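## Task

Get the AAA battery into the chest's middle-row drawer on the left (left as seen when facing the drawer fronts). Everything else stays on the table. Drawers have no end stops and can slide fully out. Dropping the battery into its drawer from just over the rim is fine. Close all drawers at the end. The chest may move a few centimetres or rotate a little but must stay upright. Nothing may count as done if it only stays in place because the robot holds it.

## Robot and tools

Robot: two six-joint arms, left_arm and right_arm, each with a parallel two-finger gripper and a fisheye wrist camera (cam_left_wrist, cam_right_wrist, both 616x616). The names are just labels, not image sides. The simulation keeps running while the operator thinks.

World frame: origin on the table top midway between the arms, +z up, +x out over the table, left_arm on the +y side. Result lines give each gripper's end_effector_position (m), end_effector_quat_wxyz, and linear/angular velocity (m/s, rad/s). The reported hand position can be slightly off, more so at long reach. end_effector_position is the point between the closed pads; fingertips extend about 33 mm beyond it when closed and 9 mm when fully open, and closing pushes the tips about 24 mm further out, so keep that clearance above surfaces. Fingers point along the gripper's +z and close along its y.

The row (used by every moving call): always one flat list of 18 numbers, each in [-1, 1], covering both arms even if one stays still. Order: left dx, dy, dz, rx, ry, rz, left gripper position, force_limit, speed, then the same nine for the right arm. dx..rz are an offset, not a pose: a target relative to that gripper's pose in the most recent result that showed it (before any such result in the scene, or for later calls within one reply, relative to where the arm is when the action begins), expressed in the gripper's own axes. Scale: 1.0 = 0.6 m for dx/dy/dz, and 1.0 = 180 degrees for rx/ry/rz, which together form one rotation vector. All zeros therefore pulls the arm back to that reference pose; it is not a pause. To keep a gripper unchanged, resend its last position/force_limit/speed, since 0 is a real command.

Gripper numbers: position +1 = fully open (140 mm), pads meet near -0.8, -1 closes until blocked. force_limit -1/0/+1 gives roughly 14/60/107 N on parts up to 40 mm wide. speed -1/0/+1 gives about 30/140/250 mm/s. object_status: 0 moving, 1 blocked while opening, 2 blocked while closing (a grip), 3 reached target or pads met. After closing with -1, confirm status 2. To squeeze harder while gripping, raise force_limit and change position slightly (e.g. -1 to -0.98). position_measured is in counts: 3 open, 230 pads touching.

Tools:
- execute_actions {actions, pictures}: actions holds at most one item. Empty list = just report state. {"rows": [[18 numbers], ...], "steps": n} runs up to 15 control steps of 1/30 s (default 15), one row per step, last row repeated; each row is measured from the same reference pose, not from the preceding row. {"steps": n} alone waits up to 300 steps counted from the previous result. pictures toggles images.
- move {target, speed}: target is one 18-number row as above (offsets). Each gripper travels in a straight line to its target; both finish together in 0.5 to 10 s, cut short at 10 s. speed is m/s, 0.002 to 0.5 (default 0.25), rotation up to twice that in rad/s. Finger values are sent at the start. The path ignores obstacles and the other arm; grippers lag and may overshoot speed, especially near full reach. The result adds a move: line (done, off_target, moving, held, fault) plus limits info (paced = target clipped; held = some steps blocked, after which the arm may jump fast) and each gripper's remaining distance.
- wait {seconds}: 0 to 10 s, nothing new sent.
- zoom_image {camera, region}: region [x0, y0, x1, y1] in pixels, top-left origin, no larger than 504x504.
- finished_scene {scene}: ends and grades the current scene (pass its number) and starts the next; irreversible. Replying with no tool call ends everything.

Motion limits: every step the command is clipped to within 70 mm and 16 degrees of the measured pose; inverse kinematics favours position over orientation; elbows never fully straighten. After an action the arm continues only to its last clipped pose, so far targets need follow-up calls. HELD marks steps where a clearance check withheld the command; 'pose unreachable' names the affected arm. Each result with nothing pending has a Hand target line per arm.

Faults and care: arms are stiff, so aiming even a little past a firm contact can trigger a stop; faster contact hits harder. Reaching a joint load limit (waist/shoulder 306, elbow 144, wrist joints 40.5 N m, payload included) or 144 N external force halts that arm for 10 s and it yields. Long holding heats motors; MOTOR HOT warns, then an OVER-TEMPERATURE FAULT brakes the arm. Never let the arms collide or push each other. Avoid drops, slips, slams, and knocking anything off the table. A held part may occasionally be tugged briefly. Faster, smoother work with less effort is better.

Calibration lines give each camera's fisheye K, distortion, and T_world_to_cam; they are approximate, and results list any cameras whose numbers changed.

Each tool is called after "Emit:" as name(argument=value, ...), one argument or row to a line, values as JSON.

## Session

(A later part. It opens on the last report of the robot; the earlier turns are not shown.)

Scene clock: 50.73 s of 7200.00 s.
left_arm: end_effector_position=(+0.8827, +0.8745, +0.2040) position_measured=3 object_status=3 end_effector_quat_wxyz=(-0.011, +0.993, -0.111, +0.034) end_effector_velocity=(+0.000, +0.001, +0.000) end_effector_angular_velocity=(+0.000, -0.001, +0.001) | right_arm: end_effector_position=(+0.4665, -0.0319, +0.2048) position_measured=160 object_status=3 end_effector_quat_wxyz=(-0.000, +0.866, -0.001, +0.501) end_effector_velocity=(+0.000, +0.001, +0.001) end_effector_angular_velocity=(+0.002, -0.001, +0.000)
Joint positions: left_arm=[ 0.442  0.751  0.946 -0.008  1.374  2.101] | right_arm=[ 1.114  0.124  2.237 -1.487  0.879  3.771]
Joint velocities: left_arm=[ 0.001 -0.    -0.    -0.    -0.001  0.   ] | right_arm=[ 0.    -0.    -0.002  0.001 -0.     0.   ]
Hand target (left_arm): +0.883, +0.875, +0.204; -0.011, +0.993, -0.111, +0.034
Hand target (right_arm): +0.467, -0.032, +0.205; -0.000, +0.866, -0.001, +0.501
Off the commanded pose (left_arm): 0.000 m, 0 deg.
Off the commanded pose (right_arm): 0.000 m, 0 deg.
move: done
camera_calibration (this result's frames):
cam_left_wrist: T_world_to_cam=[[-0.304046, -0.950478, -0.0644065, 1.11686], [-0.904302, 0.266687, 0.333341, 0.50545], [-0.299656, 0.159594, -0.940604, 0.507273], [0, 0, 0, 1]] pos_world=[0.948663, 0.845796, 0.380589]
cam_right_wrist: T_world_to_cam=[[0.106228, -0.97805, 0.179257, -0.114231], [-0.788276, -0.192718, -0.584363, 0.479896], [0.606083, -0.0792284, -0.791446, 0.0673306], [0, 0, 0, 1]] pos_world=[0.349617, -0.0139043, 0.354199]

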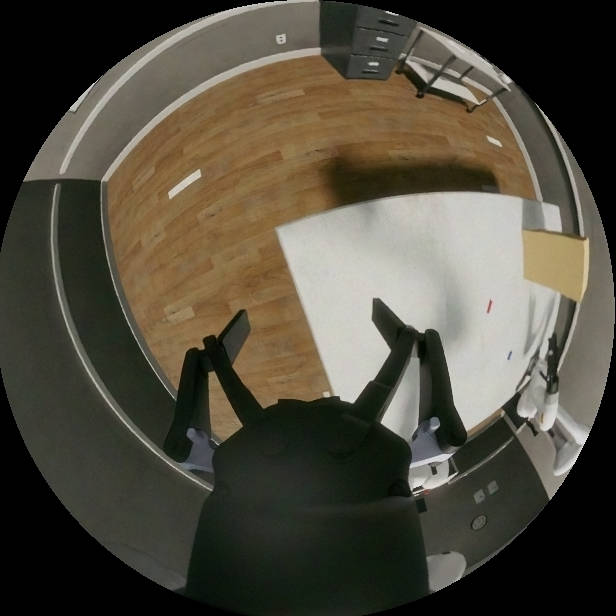

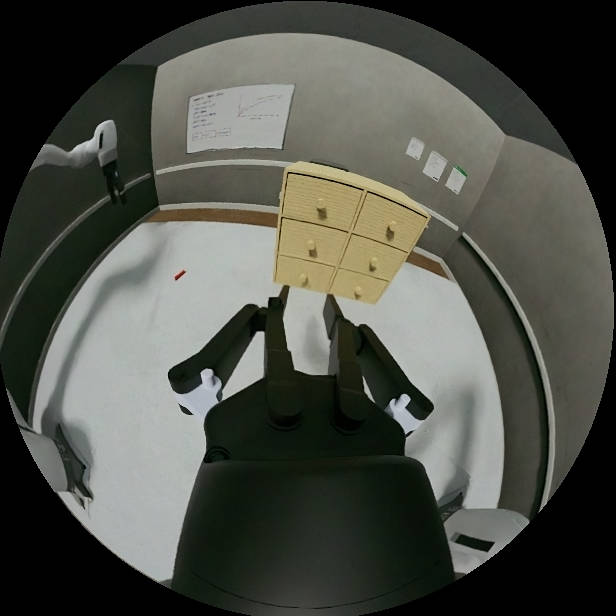

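Emit:
move(
  target=[0,0,0,0,0,0,1,0,0,0.090,0,0.283,0,0,0,-0.25,0,0],
  speed=0.2,
)

Emit:
move(
  target=[0,0,0,0,0,0,1,0,0,0.017,0,0.029,0,0,0,-0.25,0,0],
  speed=0.04,
)

Emit:
execute_actions(
  actions=[
    {"rows":[[0,0,0,0,0,0,1,0,0,0,0,0,0,0,0,-1,0.8,0.3]],"steps":15},
  ],
)

Emit:
zoom_image(
  camera="cam_right_wrist",
  region=[230,200,400,340],
)

Scene clock: 56.70 s of 7200.00 s.
left_arm: end_effector_position=(+0.8827, +0.8745, +0.2040) position_measured=3 object_status=3 end_effector_quat_wxyz=(-0.011, +0.993, -0.111, +0.034) end_effector_velocity=(-0.000, +0.001, -0.000) end_effector_angular_velocity=(-0.000, +0.000, +0.001) | right_arm: end_effector_position=(+0.6407, -0.0324, +0.1667) position_measured=160 object_status=3 end_effector_quat_wxyz=(+0.000, +0.866, -0.001, +0.501) end_effector_velocity=(-0.000, +0.000, -0.001) end_effector_angular_velocity=(-0.001, +0.001, +0.001)
Joint positions: left_arm=[ 0.442  0.751  0.946 -0.008  1.374  2.101] | right_arm=[ 0.838  0.302  2.097 -1.732  0.691  3.835]
Joint velocities: left_arm=[ 0.001  0.     0.    -0.    -0.     0.   ] | right_arm=[ 0.     0.001  0.    -0.    -0.     0.   ]
Hand target (left_arm): +0.883, +0.875, +0.204; -0.011, +0.993, -0.111, +0.034
Hand target (right_arm): +0.641, -0.032, +0.167; +0.000, +0.866, -0.001, +0.501
Off the commanded pose (left_arm): 0.000 m, 0 deg.
Off the commanded pose (right_arm): 0.000 m, 0 deg.
After step 90, 1.70 s passed at rest.
move: done
camera_calibration (this result's frames):
cam_left_wrist: T_world_to_cam=[[-0.304046, -0.950478, -0.0644065, 1.11686], [-0.904302, 0.266687, 0.333341, 0.50545], [-0.299657, 0.159594, -0.940604, 0.507273], [0, 0, 0, 1]] pos_world=[0.948663, 0.845796, 0.380589]
cam_right_wrist: T_world_to_cam=[[0.106278, -0.97794, 0.179827, -0.126456], [-0.788047, -0.193128, -0.584537, 0.594694], [0.606372, -0.0795887, -0.791188, -0.0686474], [0, 0, 0, 1]] pos_world=[0.523712, -0.0142776, 0.316048]

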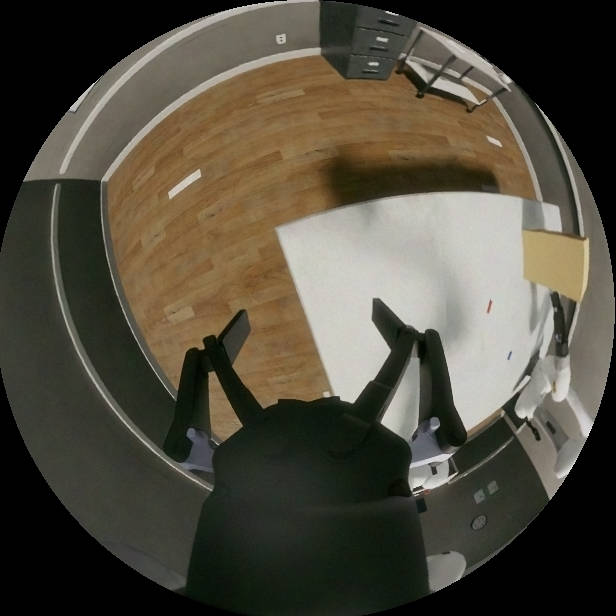

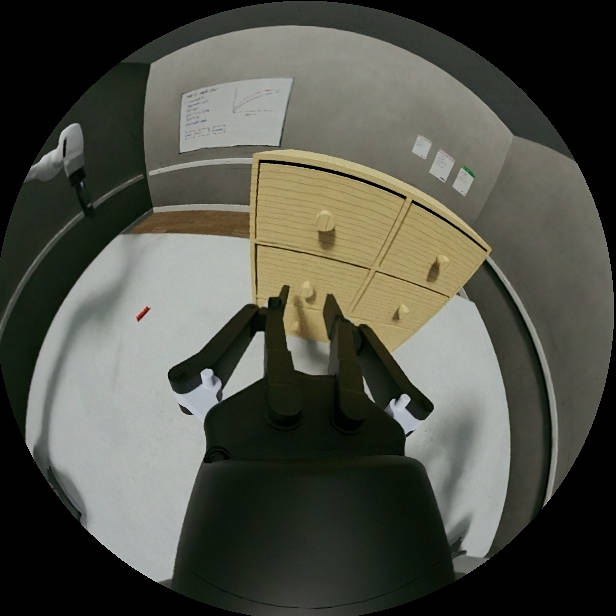

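Scene clock: 57.47 s of 7200.00 s.
left_arm: end_effector_position=(+0.8827, +0.8745, +0.2040) position_measured=3 object_status=3 end_effector_quat_wxyz=(-0.011, +0.993, -0.111, +0.034) end_effector_velocity=(+0.000, -0.000, +0.000) end_effector_angular_velocity=(+0.000, -0.001, -0.000) | right_arm: end_effector_position=(+0.6608, -0.0325, +0.1669) position_measured=160 object_status=3 end_effector_quat_wxyz=(+0.000, +0.866, -0.001, +0.501) end_effector_velocity=(+0.000, +0.000, +0.000) end_effector_angular_velocity=(+0.001, -0.000, +0.001)
Joint positions: left_arm=[ 0.442  0.751  0.946 -0.008  1.374  2.101] | right_arm=[ 0.813  0.319  2.072 -1.744  0.673  3.826]
Joint velocities: left_arm=[-0.    -0.     0.    -0.    -0.001  0.   ] | right_arm=[ 0. -0. -0. -0. -0.  0.]
Hand target (left_arm): +0.883, +0.875, +0.204; -0.011, +0.993, -0.111, +0.034
Hand target (right_arm): +0.661, -0.032, +0.167; +0.000, +0.866, -0.001, +0.501
Off the commanded pose (left_arm): 0.000 m, 0 deg.
Off the commanded pose (right_arm): 0.000 m, 0 deg.
move: done
camera_calibration (this result's frames):
cam_left_wrist: T_world_to_cam=[[-0.304046, -0.950478, -0.0644064, 1.11686], [-0.904302, 0.266687, 0.333341, 0.50545], [-0.299656, 0.159594, -0.940604, 0.507273], [0, 0, 0, 1]] pos_world=[0.948663, 0.845796, 0.380589]
cam_right_wrist: T_world_to_cam=[[0.106271, -0.977928, 0.1799, -0.128694], [-0.788037, -0.193168, -0.584538, 0.610644], [0.606387, -0.0796484, -0.791171, -0.0807877], [0, 0, 0, 1]] pos_world=[0.543875, -0.0143316, 0.31618]

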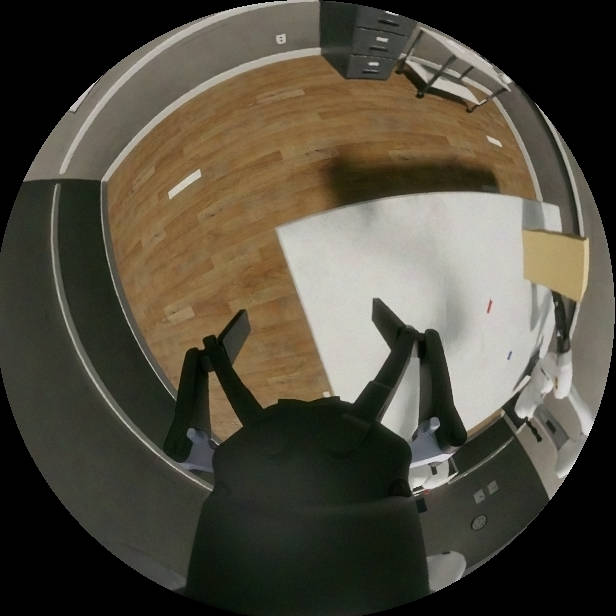

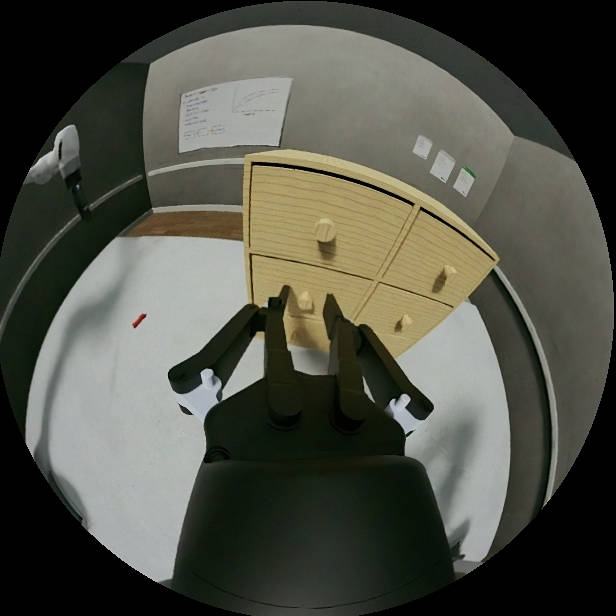

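Scene clock: 57.97 s of 7200.00 s.
left_arm: end_effector_position=(+0.8827, +0.8745, +0.2040) position_measured=3 object_status=3 end_effector_quat_wxyz=(-0.011, +0.993, -0.111, +0.034) end_effector_velocity=(+0.001, -0.001, +0.000) end_effector_angular_velocity=(+0.000, -0.001, -0.001) | right_arm: end_effector_position=(+0.6609, -0.0324, +0.1669) position_measured=217 object_status=0 end_effector_quat_wxyz=(+0.000, +0.866, -0.000, +0.501) end_effector_velocity=(-0.000, +0.000, -0.001) end_effector_angular_velocity=(-0.000, +0.001, -0.000)
Joint positions: left_arm=[ 0.442  0.751  0.946 -0.008  1.374  2.101] | right_arm=[ 0.813  0.319  2.072 -1.744  0.672  3.826]
Joint velocities: left_arm=[-0.001 -0.    -0.     0.    -0.001 -0.   ] | right_arm=[ 0.     0.001  0.     0.    -0.     0.   ]
Hand target (left_arm): +0.883, +0.875, +0.204; -0.011, +0.993, -0.111, +0.034
Hand target (right_arm): +0.661, -0.032, +0.167; +0.000, +0.866, -0.001, +0.501
Off the commanded pose (left_arm): 0.000 m, 0 deg.
Off the commanded pose (right_arm): 0.000 m, 0 deg.
Steps of this call (steps 1 to 15: all 15 steps of this action). Readings (end_effector_position | what the end effector reports):
1: left_arm (+0.8827, +0.8745, +0.2040) | right_arm (+0.6608, -0.0325, +0.1669) | left_arm position_measured=3 object_status=3 | right_arm position_measured=160 object_status=0
2: left_arm (+0.8827, +0.8745, +0.2040) | right_arm (+0.6608, -0.0325, +0.1669) | left_arm position_measured=3 object_status=3 | right_arm position_measured=163 object_status=0
4: left_arm (+0.8827, +0.8745, +0.2040) | right_arm (+0.6608, -0.0325, +0.1669) | left_arm position_measured=3 object_status=3 | right_arm position_measured=182 object_status=0
8: left_arm (+0.8827, +0.8745, +0.2040) | right_arm (+0.6609, -0.0324, +0.1669) | left_arm position_measured=3 object_status=3 | right_arm position_measured=212 object_status=0
15: the state above
camera_calibration (this result's frames):
cam_left_wrist: T_world_to_cam=[[-0.304046, -0.950478, -0.0644064, 1.11686], [-0.904302, 0.266687, 0.333341, 0.505449], [-0.299657, 0.159594, -0.940604, 0.507273], [0, 0, 0, 1]] pos_world=[0.948663, 0.845796, 0.380589]
cam_right_wrist: T_world_to_cam=[[0.106481, -0.977921, 0.179811, -0.128726], [-0.788005, -0.193282, -0.584543, 0.610675], [0.606392, -0.0794494, -0.791187, -0.0807645], [0, 0, 0, 1]] pos_world=[0.543896, -0.0142682, 0.316212]

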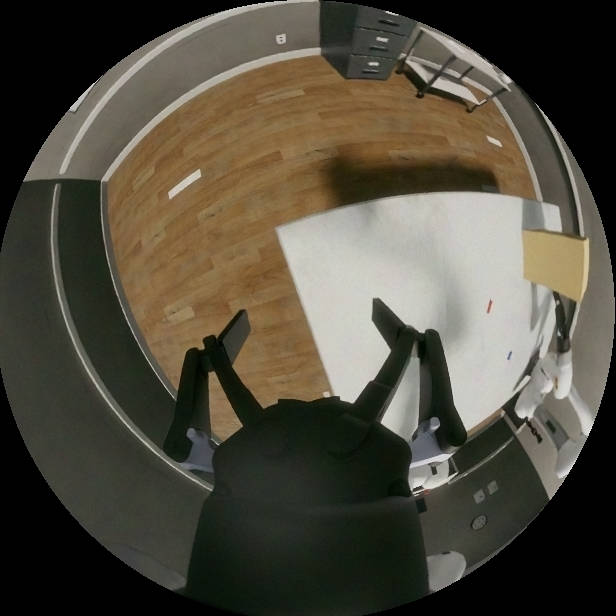

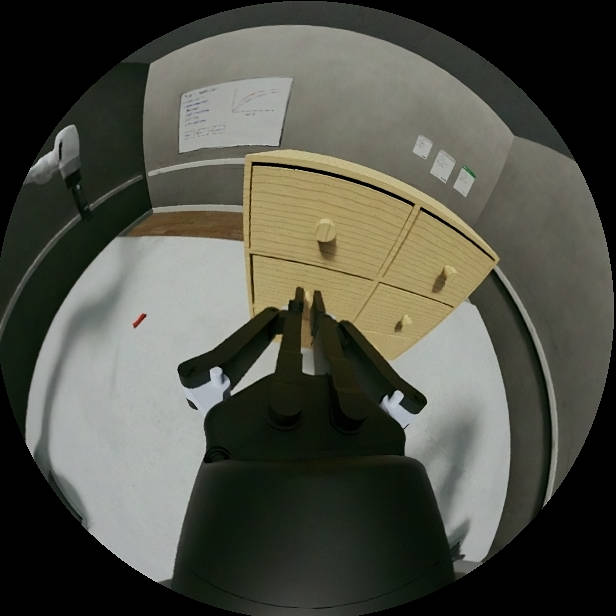

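Region (230, 200, 400, 340) of cam_right_wrist's 616x616 image, scaled by 2.965, with more detail than that image has; it fills the top 415 rows of this view, and the rest is white.

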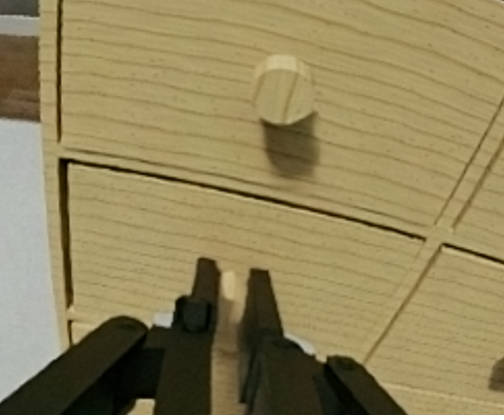

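Better grip (217). Pull.

Emit:
move(
  target=[0,0,0,0,0,0,1,0,0,-0.025,0,-0.043,0,0,0,-1,0.8,0.3],
  speed=0.03,
)

Emit:
move(
  target=[0,0,0,0,0,0,1,0,0,-0.067,0,-0.115,0,0,0,-1,0.8,0.3],
  speed=0.04,
)

Scene clock: 60.87 s of 7200.00 s.
left_arm: end_effector_position=(+0.8827, +0.8745, +0.2040) position_measured=3 object_status=3 end_effector_quat_wxyz=(-0.011, +0.993, -0.111, +0.034) end_effector_velocity=(-0.000, +0.000, -0.000) end_effector_angular_velocity=(-0.000, +0.000, +0.000) | right_arm: end_effector_position=(+0.6310, -0.0323, +0.1668) position_measured=217 object_status=2 end_effector_quat_wxyz=(-0.000, +0.866, -0.000, +0.501) end_effector_velocity=(+0.000, +0.000, +0.001) end_effector_angular_velocity=(+0.001, -0.001, +0.000)
Joint positions: left_arm=[ 0.442  0.751  0.946 -0.008  1.374  2.101] | right_arm=[ 0.851  0.295  2.108 -1.726  0.7    3.838]
Joint velocities: left_arm=[ 0. -0.  0. -0.  0.  0.] | right_arm=[-0.    -0.001 -0.001  0.    -0.    -0.   ]
Hand target (left_arm): +0.883, +0.875, +0.204; -0.011, +0.993, -0.111, +0.034
Hand target (right_arm): +0.631, -0.032, +0.167; -0.000, +0.866, -0.000, +0.501
Off the commanded pose (left_arm): 0.000 m, 0 deg.
Off the commanded pose (right_arm): 0.000 m, 0 deg.
move: done
camera_calibration (this result's frames):
cam_left_wrist: T_world_to_cam=[[-0.304046, -0.950478, -0.0644065, 1.11686], [-0.904302, 0.266687, 0.333341, 0.50545], [-0.299657, 0.159594, -0.940604, 0.507273], [0, 0, 0, 1]] pos_world=[0.948663, 0.845796, 0.380589]
cam_right_wrist: T_world_to_cam=[[0.106502, -0.977937, 0.179712, -0.125442], [-0.788028, -0.193237, -0.584526, 0.587122], [0.606357, -0.0793652, -0.791222, -0.0627076], [0, 0, 0, 1]] pos_world=[0.514052, -0.0141981, 0.316116]

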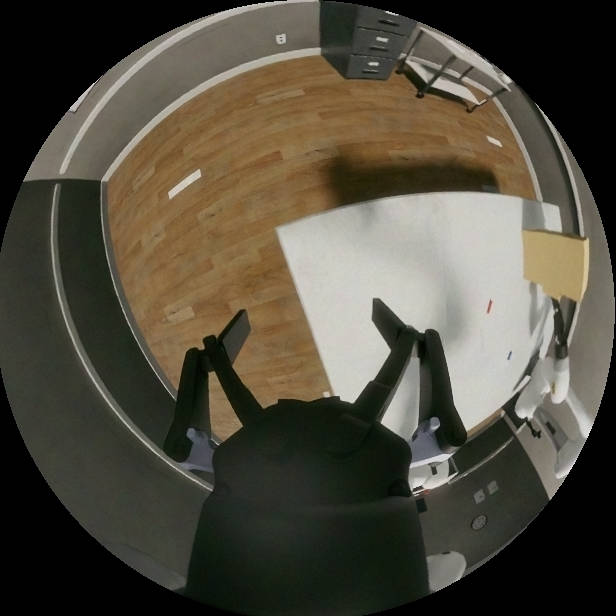

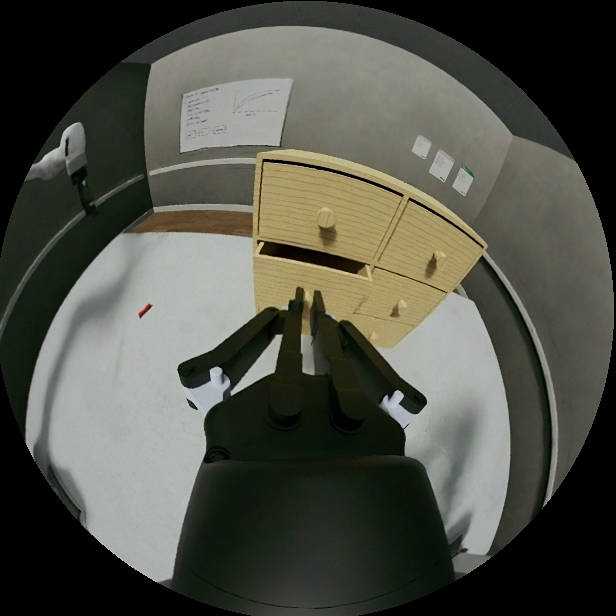

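Scene clock: 63.13 s of 7200.00 s.
left_arm: end_effector_position=(+0.8827, +0.8745, +0.2040) position_measured=3 object_status=3 end_effector_quat_wxyz=(-0.011, +0.993, -0.111, +0.034) end_effector_velocity=(+0.000, -0.001, -0.000) end_effector_angular_velocity=(-0.000, +0.000, -0.001) | right_arm: end_effector_position=(+0.5511, -0.0320, +0.1664) position_measured=217 object_status=2 end_effector_quat_wxyz=(-0.000, +0.866, -0.001, +0.501) end_effector_velocity=(+0.001, -0.000, +0.000) end_effector_angular_velocity=(+0.001, -0.000, -0.002)
Joint positions: left_arm=[ 0.442  0.751  0.946 -0.008  1.374  2.101] | right_arm=[ 0.967  0.235  2.194 -1.658  0.779  3.864]
Joint velocities: left_arm=[-0.001  0.     0.    -0.    -0.    -0.   ] | right_arm=[-0.001 -0.    -0.     0.     0.     0.   ]
Hand target (left_arm): +0.883, +0.875, +0.204; -0.011, +0.993, -0.111, +0.034
Hand target (right_arm): +0.551, -0.032, +0.166; -0.000, +0.866, -0.001, +0.501
Off the commanded pose (left_arm): 0.000 m, 0 deg.
Off the commanded pose (right_arm): 0.000 m, 0 deg.
move: done
camera_calibration (this result's frames):
cam_left_wrist: T_world_to_cam=[[-0.304046, -0.950478, -0.0644064, 1.11686], [-0.904302, 0.266687, 0.333341, 0.505449], [-0.299656, 0.159594, -0.940604, 0.507273], [0, 0, 0, 1]] pos_world=[0.948663, 0.845796, 0.380589]
cam_right_wrist: T_world_to_cam=[[0.106549, -0.977986, 0.179419, -0.116619], [-0.788109, -0.193088, -0.584467, 0.524042], [0.606244, -0.0791272, -0.791333, -0.0144224], [0, 0, 0, 1]] pos_world=[0.434171, -0.014007, 0.315796]

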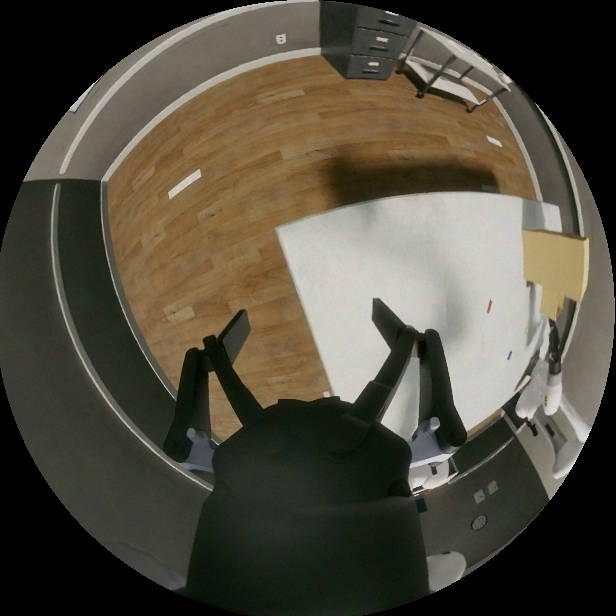

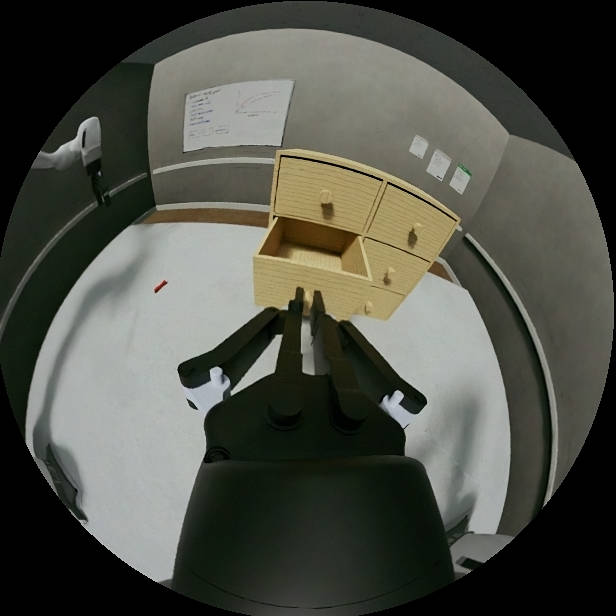

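Emit:
execute_actions(
  actions=[
    {"rows":[[0,0,0,0,0,0,1,0,0,0,0,0,0,0,0,-0.25,0,0.5]],"steps":10},
  ],
  pictures=false,
)

Emit:
move(
  target=[0,0,0,0,0,0,1,0,0,-0.008,0,-0.094,0,0,0,-0.25,0,0.5],
  speed=0.15,
)

Emit:
move(
  target=[0,0,0,0,0,0,1,0,0,0,-0.3,0,0,0,0,-0.25,0,0.5],
)

Emit:
move(
  target=[0,0,0,0,0,0,1,0,0,0.011,-0.3,0.253,0,-0.167,0,-0.25,0,0.5],
)

Scene clock: 69.63 s of 7200.00 s.
left_arm: end_effector_position=(+0.8827, +0.8745, +0.2040) position_measured=3 object_status=3 end_effector_quat_wxyz=(-0.011, +0.993, -0.111, +0.034) end_effector_velocity=(-0.000, +0.001, -0.000) end_effector_angular_velocity=(-0.000, +0.001, +0.001) | right_arm: end_effector_position=(+0.5511, -0.0320, +0.1664) position_measured=160 object_status=0 end_effector_quat_wxyz=(-0.000, +0.866, -0.001, +0.501) end_effector_velocity=(-0.000, -0.000, +0.000) end_effector_angular_velocity=(+0.000, -0.000, -0.001)
Joint positions: left_arm=[ 0.442  0.751  0.946 -0.008  1.374  2.101] | right_arm=[ 0.967  0.235  2.194 -1.658  0.779  3.864]
Joint velocities: left_arm=[ 0.001 -0.     0.    -0.     0.     0.   ] | right_arm=[ 0.    -0.     0.     0.     0.001  0.   ]
Hand target (left_arm): +0.883, +0.875, +0.204; -0.011, +0.993, -0.111, +0.034
Hand target (right_arm): +0.551, -0.032, +0.166; -0.000, +0.866, -0.001, +0.501
Off the commanded pose (left_arm): 0.000 m, 0 deg.
Off the commanded pose (right_arm): 0.000 m, 0 deg.
Steps of this call (steps 1 to 90: nothing new was sent; then 3.17 s passed at rest; steps 91 to 100: all 10 steps of this action). Readings (end_effector_position | what the end effector reports):
91: left_arm (+0.8827, +0.8745, +0.2040) | right_arm (+0.5511, -0.0320, +0.1664) | left_arm position_measured=3 object_status=3 | right_arm position_measured=217 object_status=0
92: left_arm (+0.8827, +0.8745, +0.2040) | right_arm (+0.5511, -0.0320, +0.1664) | left_arm position_measured=3 object_status=3 | right_arm position_measured=217 object_status=0
94: left_arm (+0.8827, +0.8745, +0.2040) | right_arm (+0.5511, -0.0320, +0.1664) | left_arm position_measured=3 object_status=3 | right_arm position_measured=195 object_status=0
98: left_arm (+0.8827, +0.8745, +0.2040) | right_arm (+0.5511, -0.0320, +0.1664) | left_arm position_measured=3 object_status=3 | right_arm position_measured=160 object_status=0
100: the state above

Scene clock: 70.60 s of 7200.00 s.
left_arm: end_effector_position=(+0.8827, +0.8745, +0.2040) position_measured=3 object_status=3 end_effector_quat_wxyz=(-0.011, +0.993, -0.111, +0.034) end_effector_velocity=(-0.001, +0.001, -0.000) end_effector_angular_velocity=(-0.000, +0.001, +0.001) | right_arm: end_effector_position=(+0.4998, -0.0320, +0.1904) position_measured=160 object_status=3 end_effector_quat_wxyz=(-0.000, +0.866, -0.001, +0.501) end_effector_velocity=(-0.001, -0.001, -0.000) end_effector_angular_velocity=(-0.001, +0.000, -0.000)
Joint positions: left_arm=[ 0.442  0.751  0.946 -0.008  1.374  2.101] | right_arm=[ 1.053  0.165  2.223 -1.553  0.835  3.804]
Joint velocities: left_arm=[0.001 0.    0.    0.    0.001 0.   ] | right_arm=[ 0.001 -0.     0.001  0.001  0.001 -0.   ]
Hand target (left_arm): +0.883, +0.875, +0.204; -0.011, +0.993, -0.111, +0.034
Hand target (right_arm): +0.500, -0.032, +0.190; -0.000, +0.866, -0.001, +0.501
Off the commanded pose (left_arm): 0.000 m, 0 deg.
Off the commanded pose (right_arm): 0.000 m, 0 deg.
move: done
camera_calibration (this result's frames):
cam_left_wrist: T_world_to_cam=[[-0.304046, -0.950478, -0.0644065, 1.11686], [-0.904302, 0.266687, 0.333341, 0.505449], [-0.299656, 0.159594, -0.940604, 0.507273], [0, 0, 0, 1]] pos_world=[0.948663, 0.845796, 0.380589]
cam_right_wrist: T_world_to_cam=[[0.106493, -0.978002, 0.179366, -0.115393], [-0.788222, -0.192997, -0.584344, 0.497666], [0.606107, -0.0791519, -0.791435, 0.0357534], [0, 0, 0, 1]] pos_world=[0.38289, -0.0139766, 0.339803]

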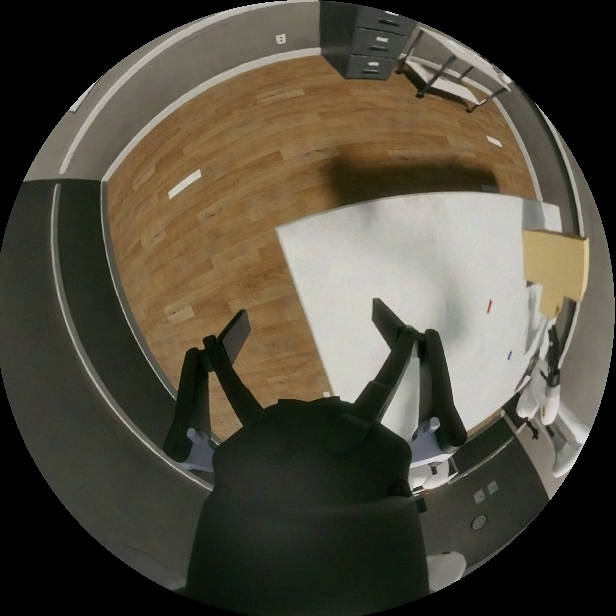

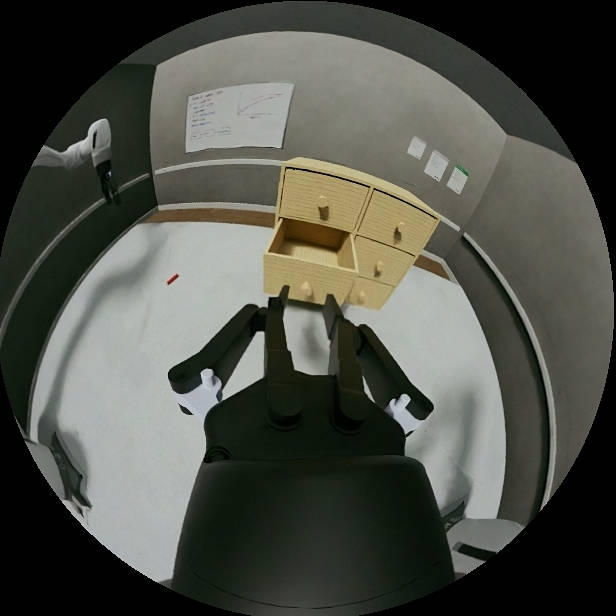

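Scene clock: 71.70 s of 7200.00 s.
left_arm: end_effector_position=(+0.8827, +0.8745, +0.2040) position_measured=3 object_status=3 end_effector_quat_wxyz=(-0.011, +0.993, -0.111, +0.034) end_effector_velocity=(-0.000, -0.000, -0.000) end_effector_angular_velocity=(-0.001, +0.001, -0.000) | right_arm: end_effector_position=(+0.5000, +0.1479, +0.1905) position_measured=160 object_status=3 end_effector_quat_wxyz=(-0.000, +0.866, -0.001, +0.501) end_effector_velocity=(+0.001, +0.001, +0.001) end_effector_angular_velocity=(+0.001, -0.001, -0.001)
Joint positions: left_arm=[ 0.442  0.751  0.946 -0.008  1.374  2.101] | right_arm=[ 1.197  0.383  1.913 -1.386  0.947  3.701]
Joint velocities: left_arm=[-0.    -0.     0.    -0.     0.001  0.   ] | right_arm=[-0.    -0.    -0.002  0.     0.001 -0.   ]
Hand target (left_arm): +0.883, +0.875, +0.204; -0.011, +0.993, -0.111, +0.034
Hand target (right_arm): +0.500, +0.148, +0.191; -0.000, +0.866, -0.001, +0.501
Off the commanded pose (left_arm): 0.000 m, 0 deg.
Off the commanded pose (right_arm): 0.000 m, 0 deg.
move: done
camera_calibration (this result's frames):
cam_left_wrist: T_world_to_cam=[[-0.304046, -0.950478, -0.0644065, 1.11686], [-0.904302, 0.266687, 0.333341, 0.50545], [-0.299656, 0.159594, -0.940604, 0.507273], [0, 0, 0, 1]] pos_world=[0.948663, 0.845796, 0.380589]
cam_right_wrist: T_world_to_cam=[[0.106394, -0.978057, 0.17912, 0.0606406], [-0.788347, -0.192757, -0.584255, 0.53264], [0.605962, -0.0790474, -0.791557, 0.0500421], [0, 0, 0, 1]] pos_world=[0.38313, 0.165936, 0.339947]

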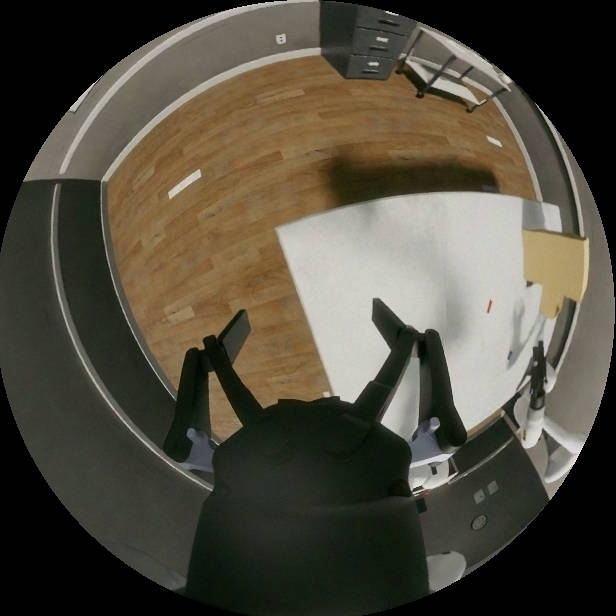

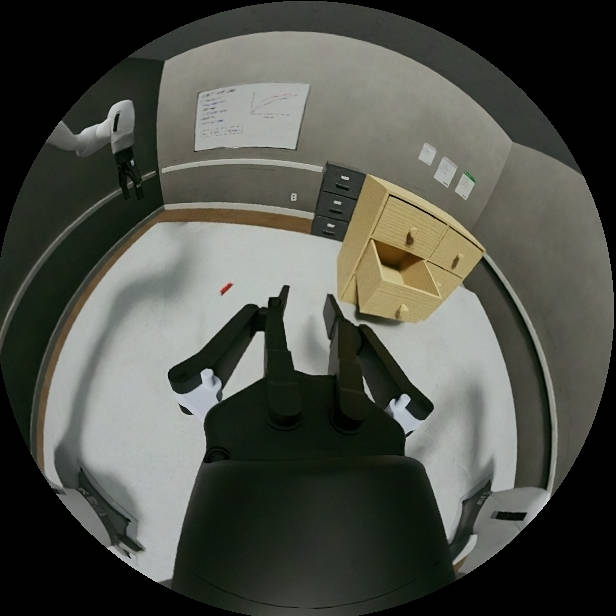

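Scene clock: 73.13 s of 7200.00 s.
left_arm: end_effector_position=(+0.8827, +0.8745, +0.2040) position_measured=3 object_status=3 end_effector_quat_wxyz=(-0.011, +0.993, -0.111, +0.034) end_effector_velocity=(+0.000, -0.001, +0.000) end_effector_angular_velocity=(+0.000, +0.000, -0.001) | right_arm: end_effector_position=(+0.6352, +0.3272, +0.1204) position_measured=160 object_status=3 end_effector_quat_wxyz=(-0.000, +0.966, -0.001, +0.259) end_effector_velocity=(+0.001, -0.001, -0.002) end_effector_angular_velocity=(-0.002, +0.001, -0.001)
Joint positions: left_arm=[ 0.442  0.751  0.946 -0.008  1.374  2.101] | right_arm=[ 1.016  0.716  1.244 -0.54   0.949  2.83 ]
Joint velocities: left_arm=[-0.001 -0.    -0.     0.     0.001 -0.   ] | right_arm=[-0.001  0.001  0.001  0.     0.    -0.   ]
Hand target (left_arm): +0.883, +0.875, +0.204; -0.011, +0.993, -0.111, +0.034
Hand target (right_arm): +0.635, +0.327, +0.120; -0.000, +0.966, -0.001, +0.259
Off the commanded pose (left_arm): 0.000 m, 0 deg.
Off the commanded pose (right_arm): 0.001 m, 0 deg.
move: done
camera_calibration (this result's frames):
cam_left_wrist: T_world_to_cam=[[-0.304046, -0.950478, -0.0644064, 1.11686], [-0.904302, 0.266687, 0.333341, 0.505449], [-0.299657, 0.159594, -0.940604, 0.507273], [0, 0, 0, 1]] pos_world=[0.948663, 0.845796, 0.380589]
cam_right_wrist: T_world_to_cam=[[0.182015, -0.978019, 0.101727, 0.195476], [-0.974907, -0.192979, -0.110977, 0.694359], [0.128169, -0.0789748, -0.988603, 0.253955], [0, 0, 0, 1]] pos_world=[0.608807, 0.345232, 0.308234]

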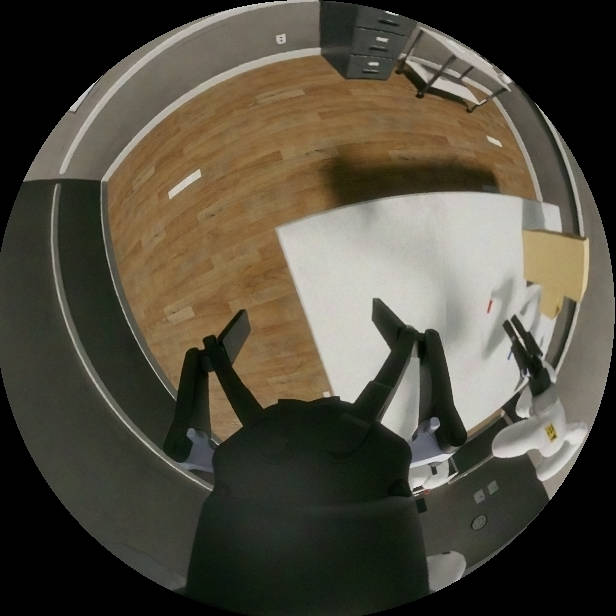

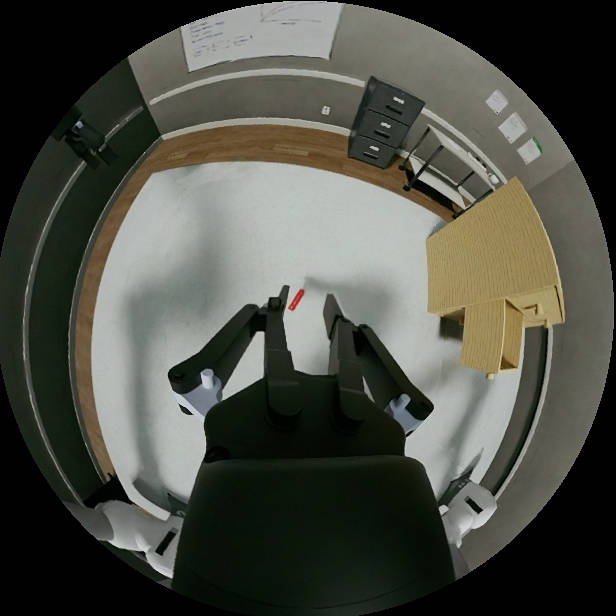

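Emit:
move(
  target=[0,0,0,0,0,0,1,0,0,-0.0175,-0.027,0.077,-0.056,0,0.096,-0.25,0,0.5],
  speed=0.15,
)

Emit:
move(
  target=[0,0,0,0,0,0,1,0,0,-0.037,0,0.0635,0,0,0,-0.25,0,0.5],
  speed=0.06,
)

Emit:
zoom_image(
  camera="cam_right_wrist",
  region=[240,240,380,360],
)

Scene clock: 82.00 s of 7200.00 s.
left_arm: end_effector_position=(+0.8827, +0.8745, +0.2040) position_measured=3 object_status=3 end_effector_quat_wxyz=(-0.011, +0.993, -0.111, +0.034) end_effector_velocity=(-0.000, +0.002, -0.000) end_effector_angular_velocity=(+0.000, -0.001, +0.002) | right_arm: end_effector_position=(+0.6491, +0.3434, +0.0751) position_measured=160 object_status=3 end_effector_quat_wxyz=(+0.046, +0.951, -0.168, +0.255) end_effector_velocity=(-0.001, +0.001, +0.001) end_effector_angular_velocity=(+0.001, -0.000, +0.001)
Joint positions: left_arm=[ 0.442  0.751  0.946 -0.008  1.374  2.101] | right_arm=[ 1.036  0.87   1.047 -0.561  1.169  3.14 ]
Joint velocities: left_arm=[ 0.002  0.     0.    -0.    -0.001  0.   ] | right_arm=[ 0.002 -0.001 -0.     0.     0.001  0.   ]
Hand target (left_arm): +0.883, +0.875, +0.204; -0.011, +0.993, -0.111, +0.034
Hand target (right_arm): +0.649, +0.343, +0.075; +0.046, +0.951, -0.168, +0.255
Off the commanded pose (left_arm): 0.000 m, 0 deg.
Off the commanded pose (right_arm): 0.000 m, 0 deg.
After step 90, 4.40 s passed at rest.
move: done
camera_calibration (this result's frames):
cam_left_wrist: T_world_to_cam=[[-0.304046, -0.950478, -0.0644064, 1.11686], [-0.904302, 0.266687, 0.333341, 0.505449], [-0.299657, 0.159594, -0.940604, 0.507273], [0, 0, 0, 1]] pos_world=[0.948663, 0.845796, 0.380589]
cam_right_wrist: T_world_to_cam=[[-0.163555, -0.981137, 0.103056, 0.438644], [-0.982142, 0.15209, -0.110753, 0.592257], [0.0929903, -0.11933, -0.98849, 0.24541], [0, 0, 0, 1]] pos_world=[0.630603, 0.369578, 0.262975]

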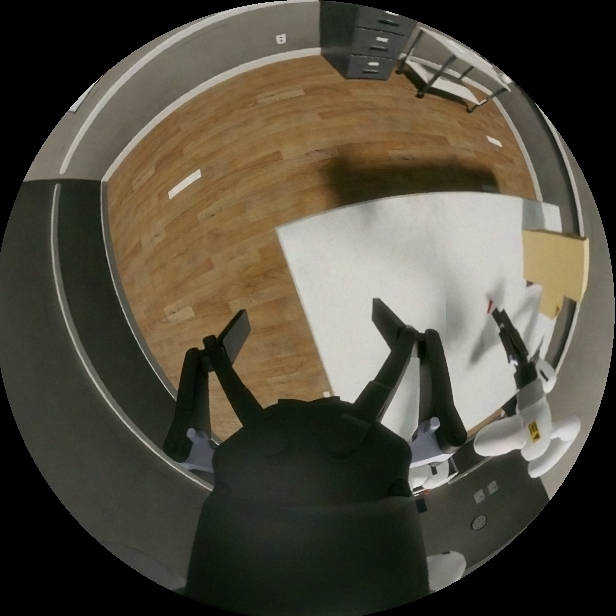

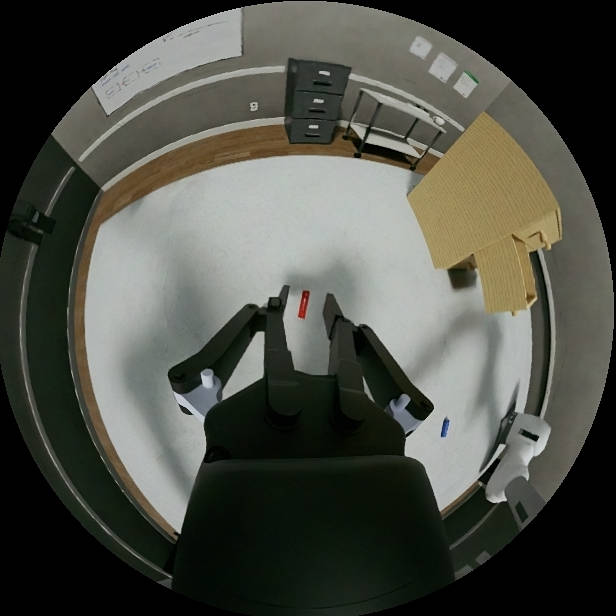

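Scene clock: 92.83 s of 7200.00 s.
left_arm: end_effector_position=(+0.8827, +0.8745, +0.2040) position_measured=3 object_status=3 end_effector_quat_wxyz=(-0.011, +0.993, -0.111, +0.034) end_effector_velocity=(-0.000, +0.001, +0.000) end_effector_angular_velocity=(+0.000, -0.000, +0.001) | right_arm: end_effector_position=(+0.6494, +0.3440, +0.0369) position_measured=160 object_status=3 end_effector_quat_wxyz=(+0.045, +0.951, -0.169, +0.256) end_effector_velocity=(+0.000, +0.000, +0.001) end_effector_angular_velocity=(+0.002, -0.001, +0.000)
Joint positions: left_arm=[ 0.442  0.751  0.946 -0.008  1.374  2.101] | right_arm=[ 1.037  0.895  1.072 -0.575  1.125  3.173]
Joint velocities: left_arm=[ 0.001 -0.    -0.001 -0.     0.001  0.   ] | right_arm=[-0.    -0.001 -0.001 -0.    -0.    -0.   ]
Hand target (left_arm): +0.883, +0.875, +0.204; -0.011, +0.993, -0.111, +0.034
Hand target (right_arm): +0.649, +0.344, +0.037; +0.045, +0.951, -0.169, +0.256
Off the commanded pose (left_arm): 0.000 m, 0 deg.
Off the commanded pose (right_arm): 0.006 m, 0 deg.
FORCE FAULT: contact force on the right arm reached its limit, and that arm stopped for 10 seconds. The contact can be on any part of that arm, not only on its tool. That arm's remaining commands of this call were not run. That arm holds still and accepts commands again. Move the arm away from the contact; if what it grips holds it there, let go first. Pushing or pulling that hard again can fault the arm again.
move: fault (right_arm)
camera_calibration (this result's frames):
cam_left_wrist: T_world_to_cam=[[-0.304046, -0.950478, -0.0644065, 1.11686], [-0.904302, 0.266687, 0.333341, 0.50545], [-0.299657, 0.159594, -0.940604, 0.507273], [0, 0, 0, 1]] pos_world=[0.948663, 0.845796, 0.380589]
cam_right_wrist: T_world_to_cam=[[-0.164599, -0.981191, 0.100858, 0.444016], [-0.9817, 0.153034, -0.113339, 0.587681], [0.0957728, -0.117668, -0.988424, 0.205228], [0, 0, 0, 1]] pos_world=[0.630355, 0.369878, 0.224678]

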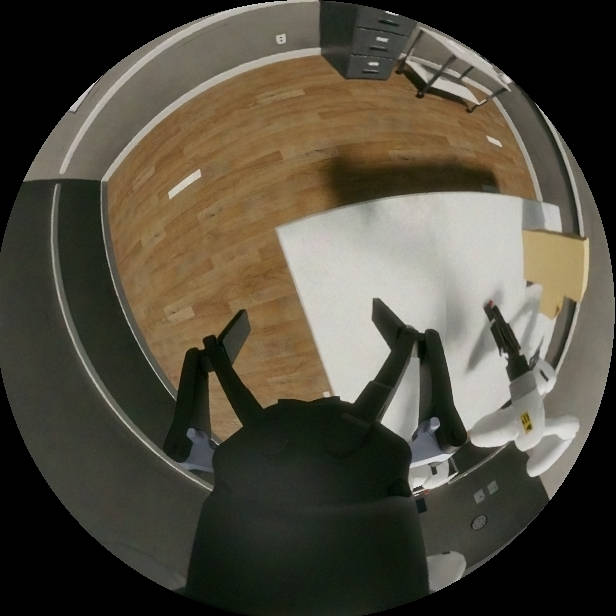

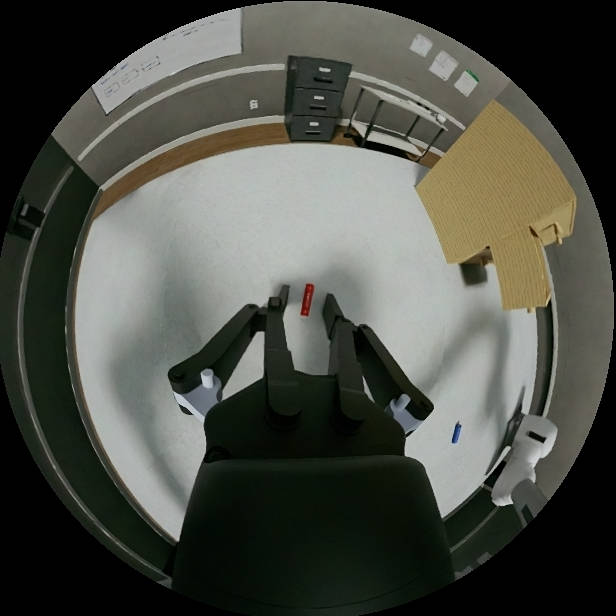

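Region (240, 240, 380, 360) of cam_right_wrist's 616x616 image, scaled by 3.600, with more detail than that image has; it fills the top 432 rows of this view, and the rest is white.

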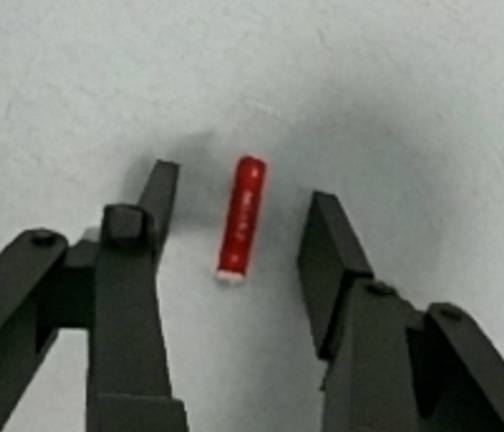

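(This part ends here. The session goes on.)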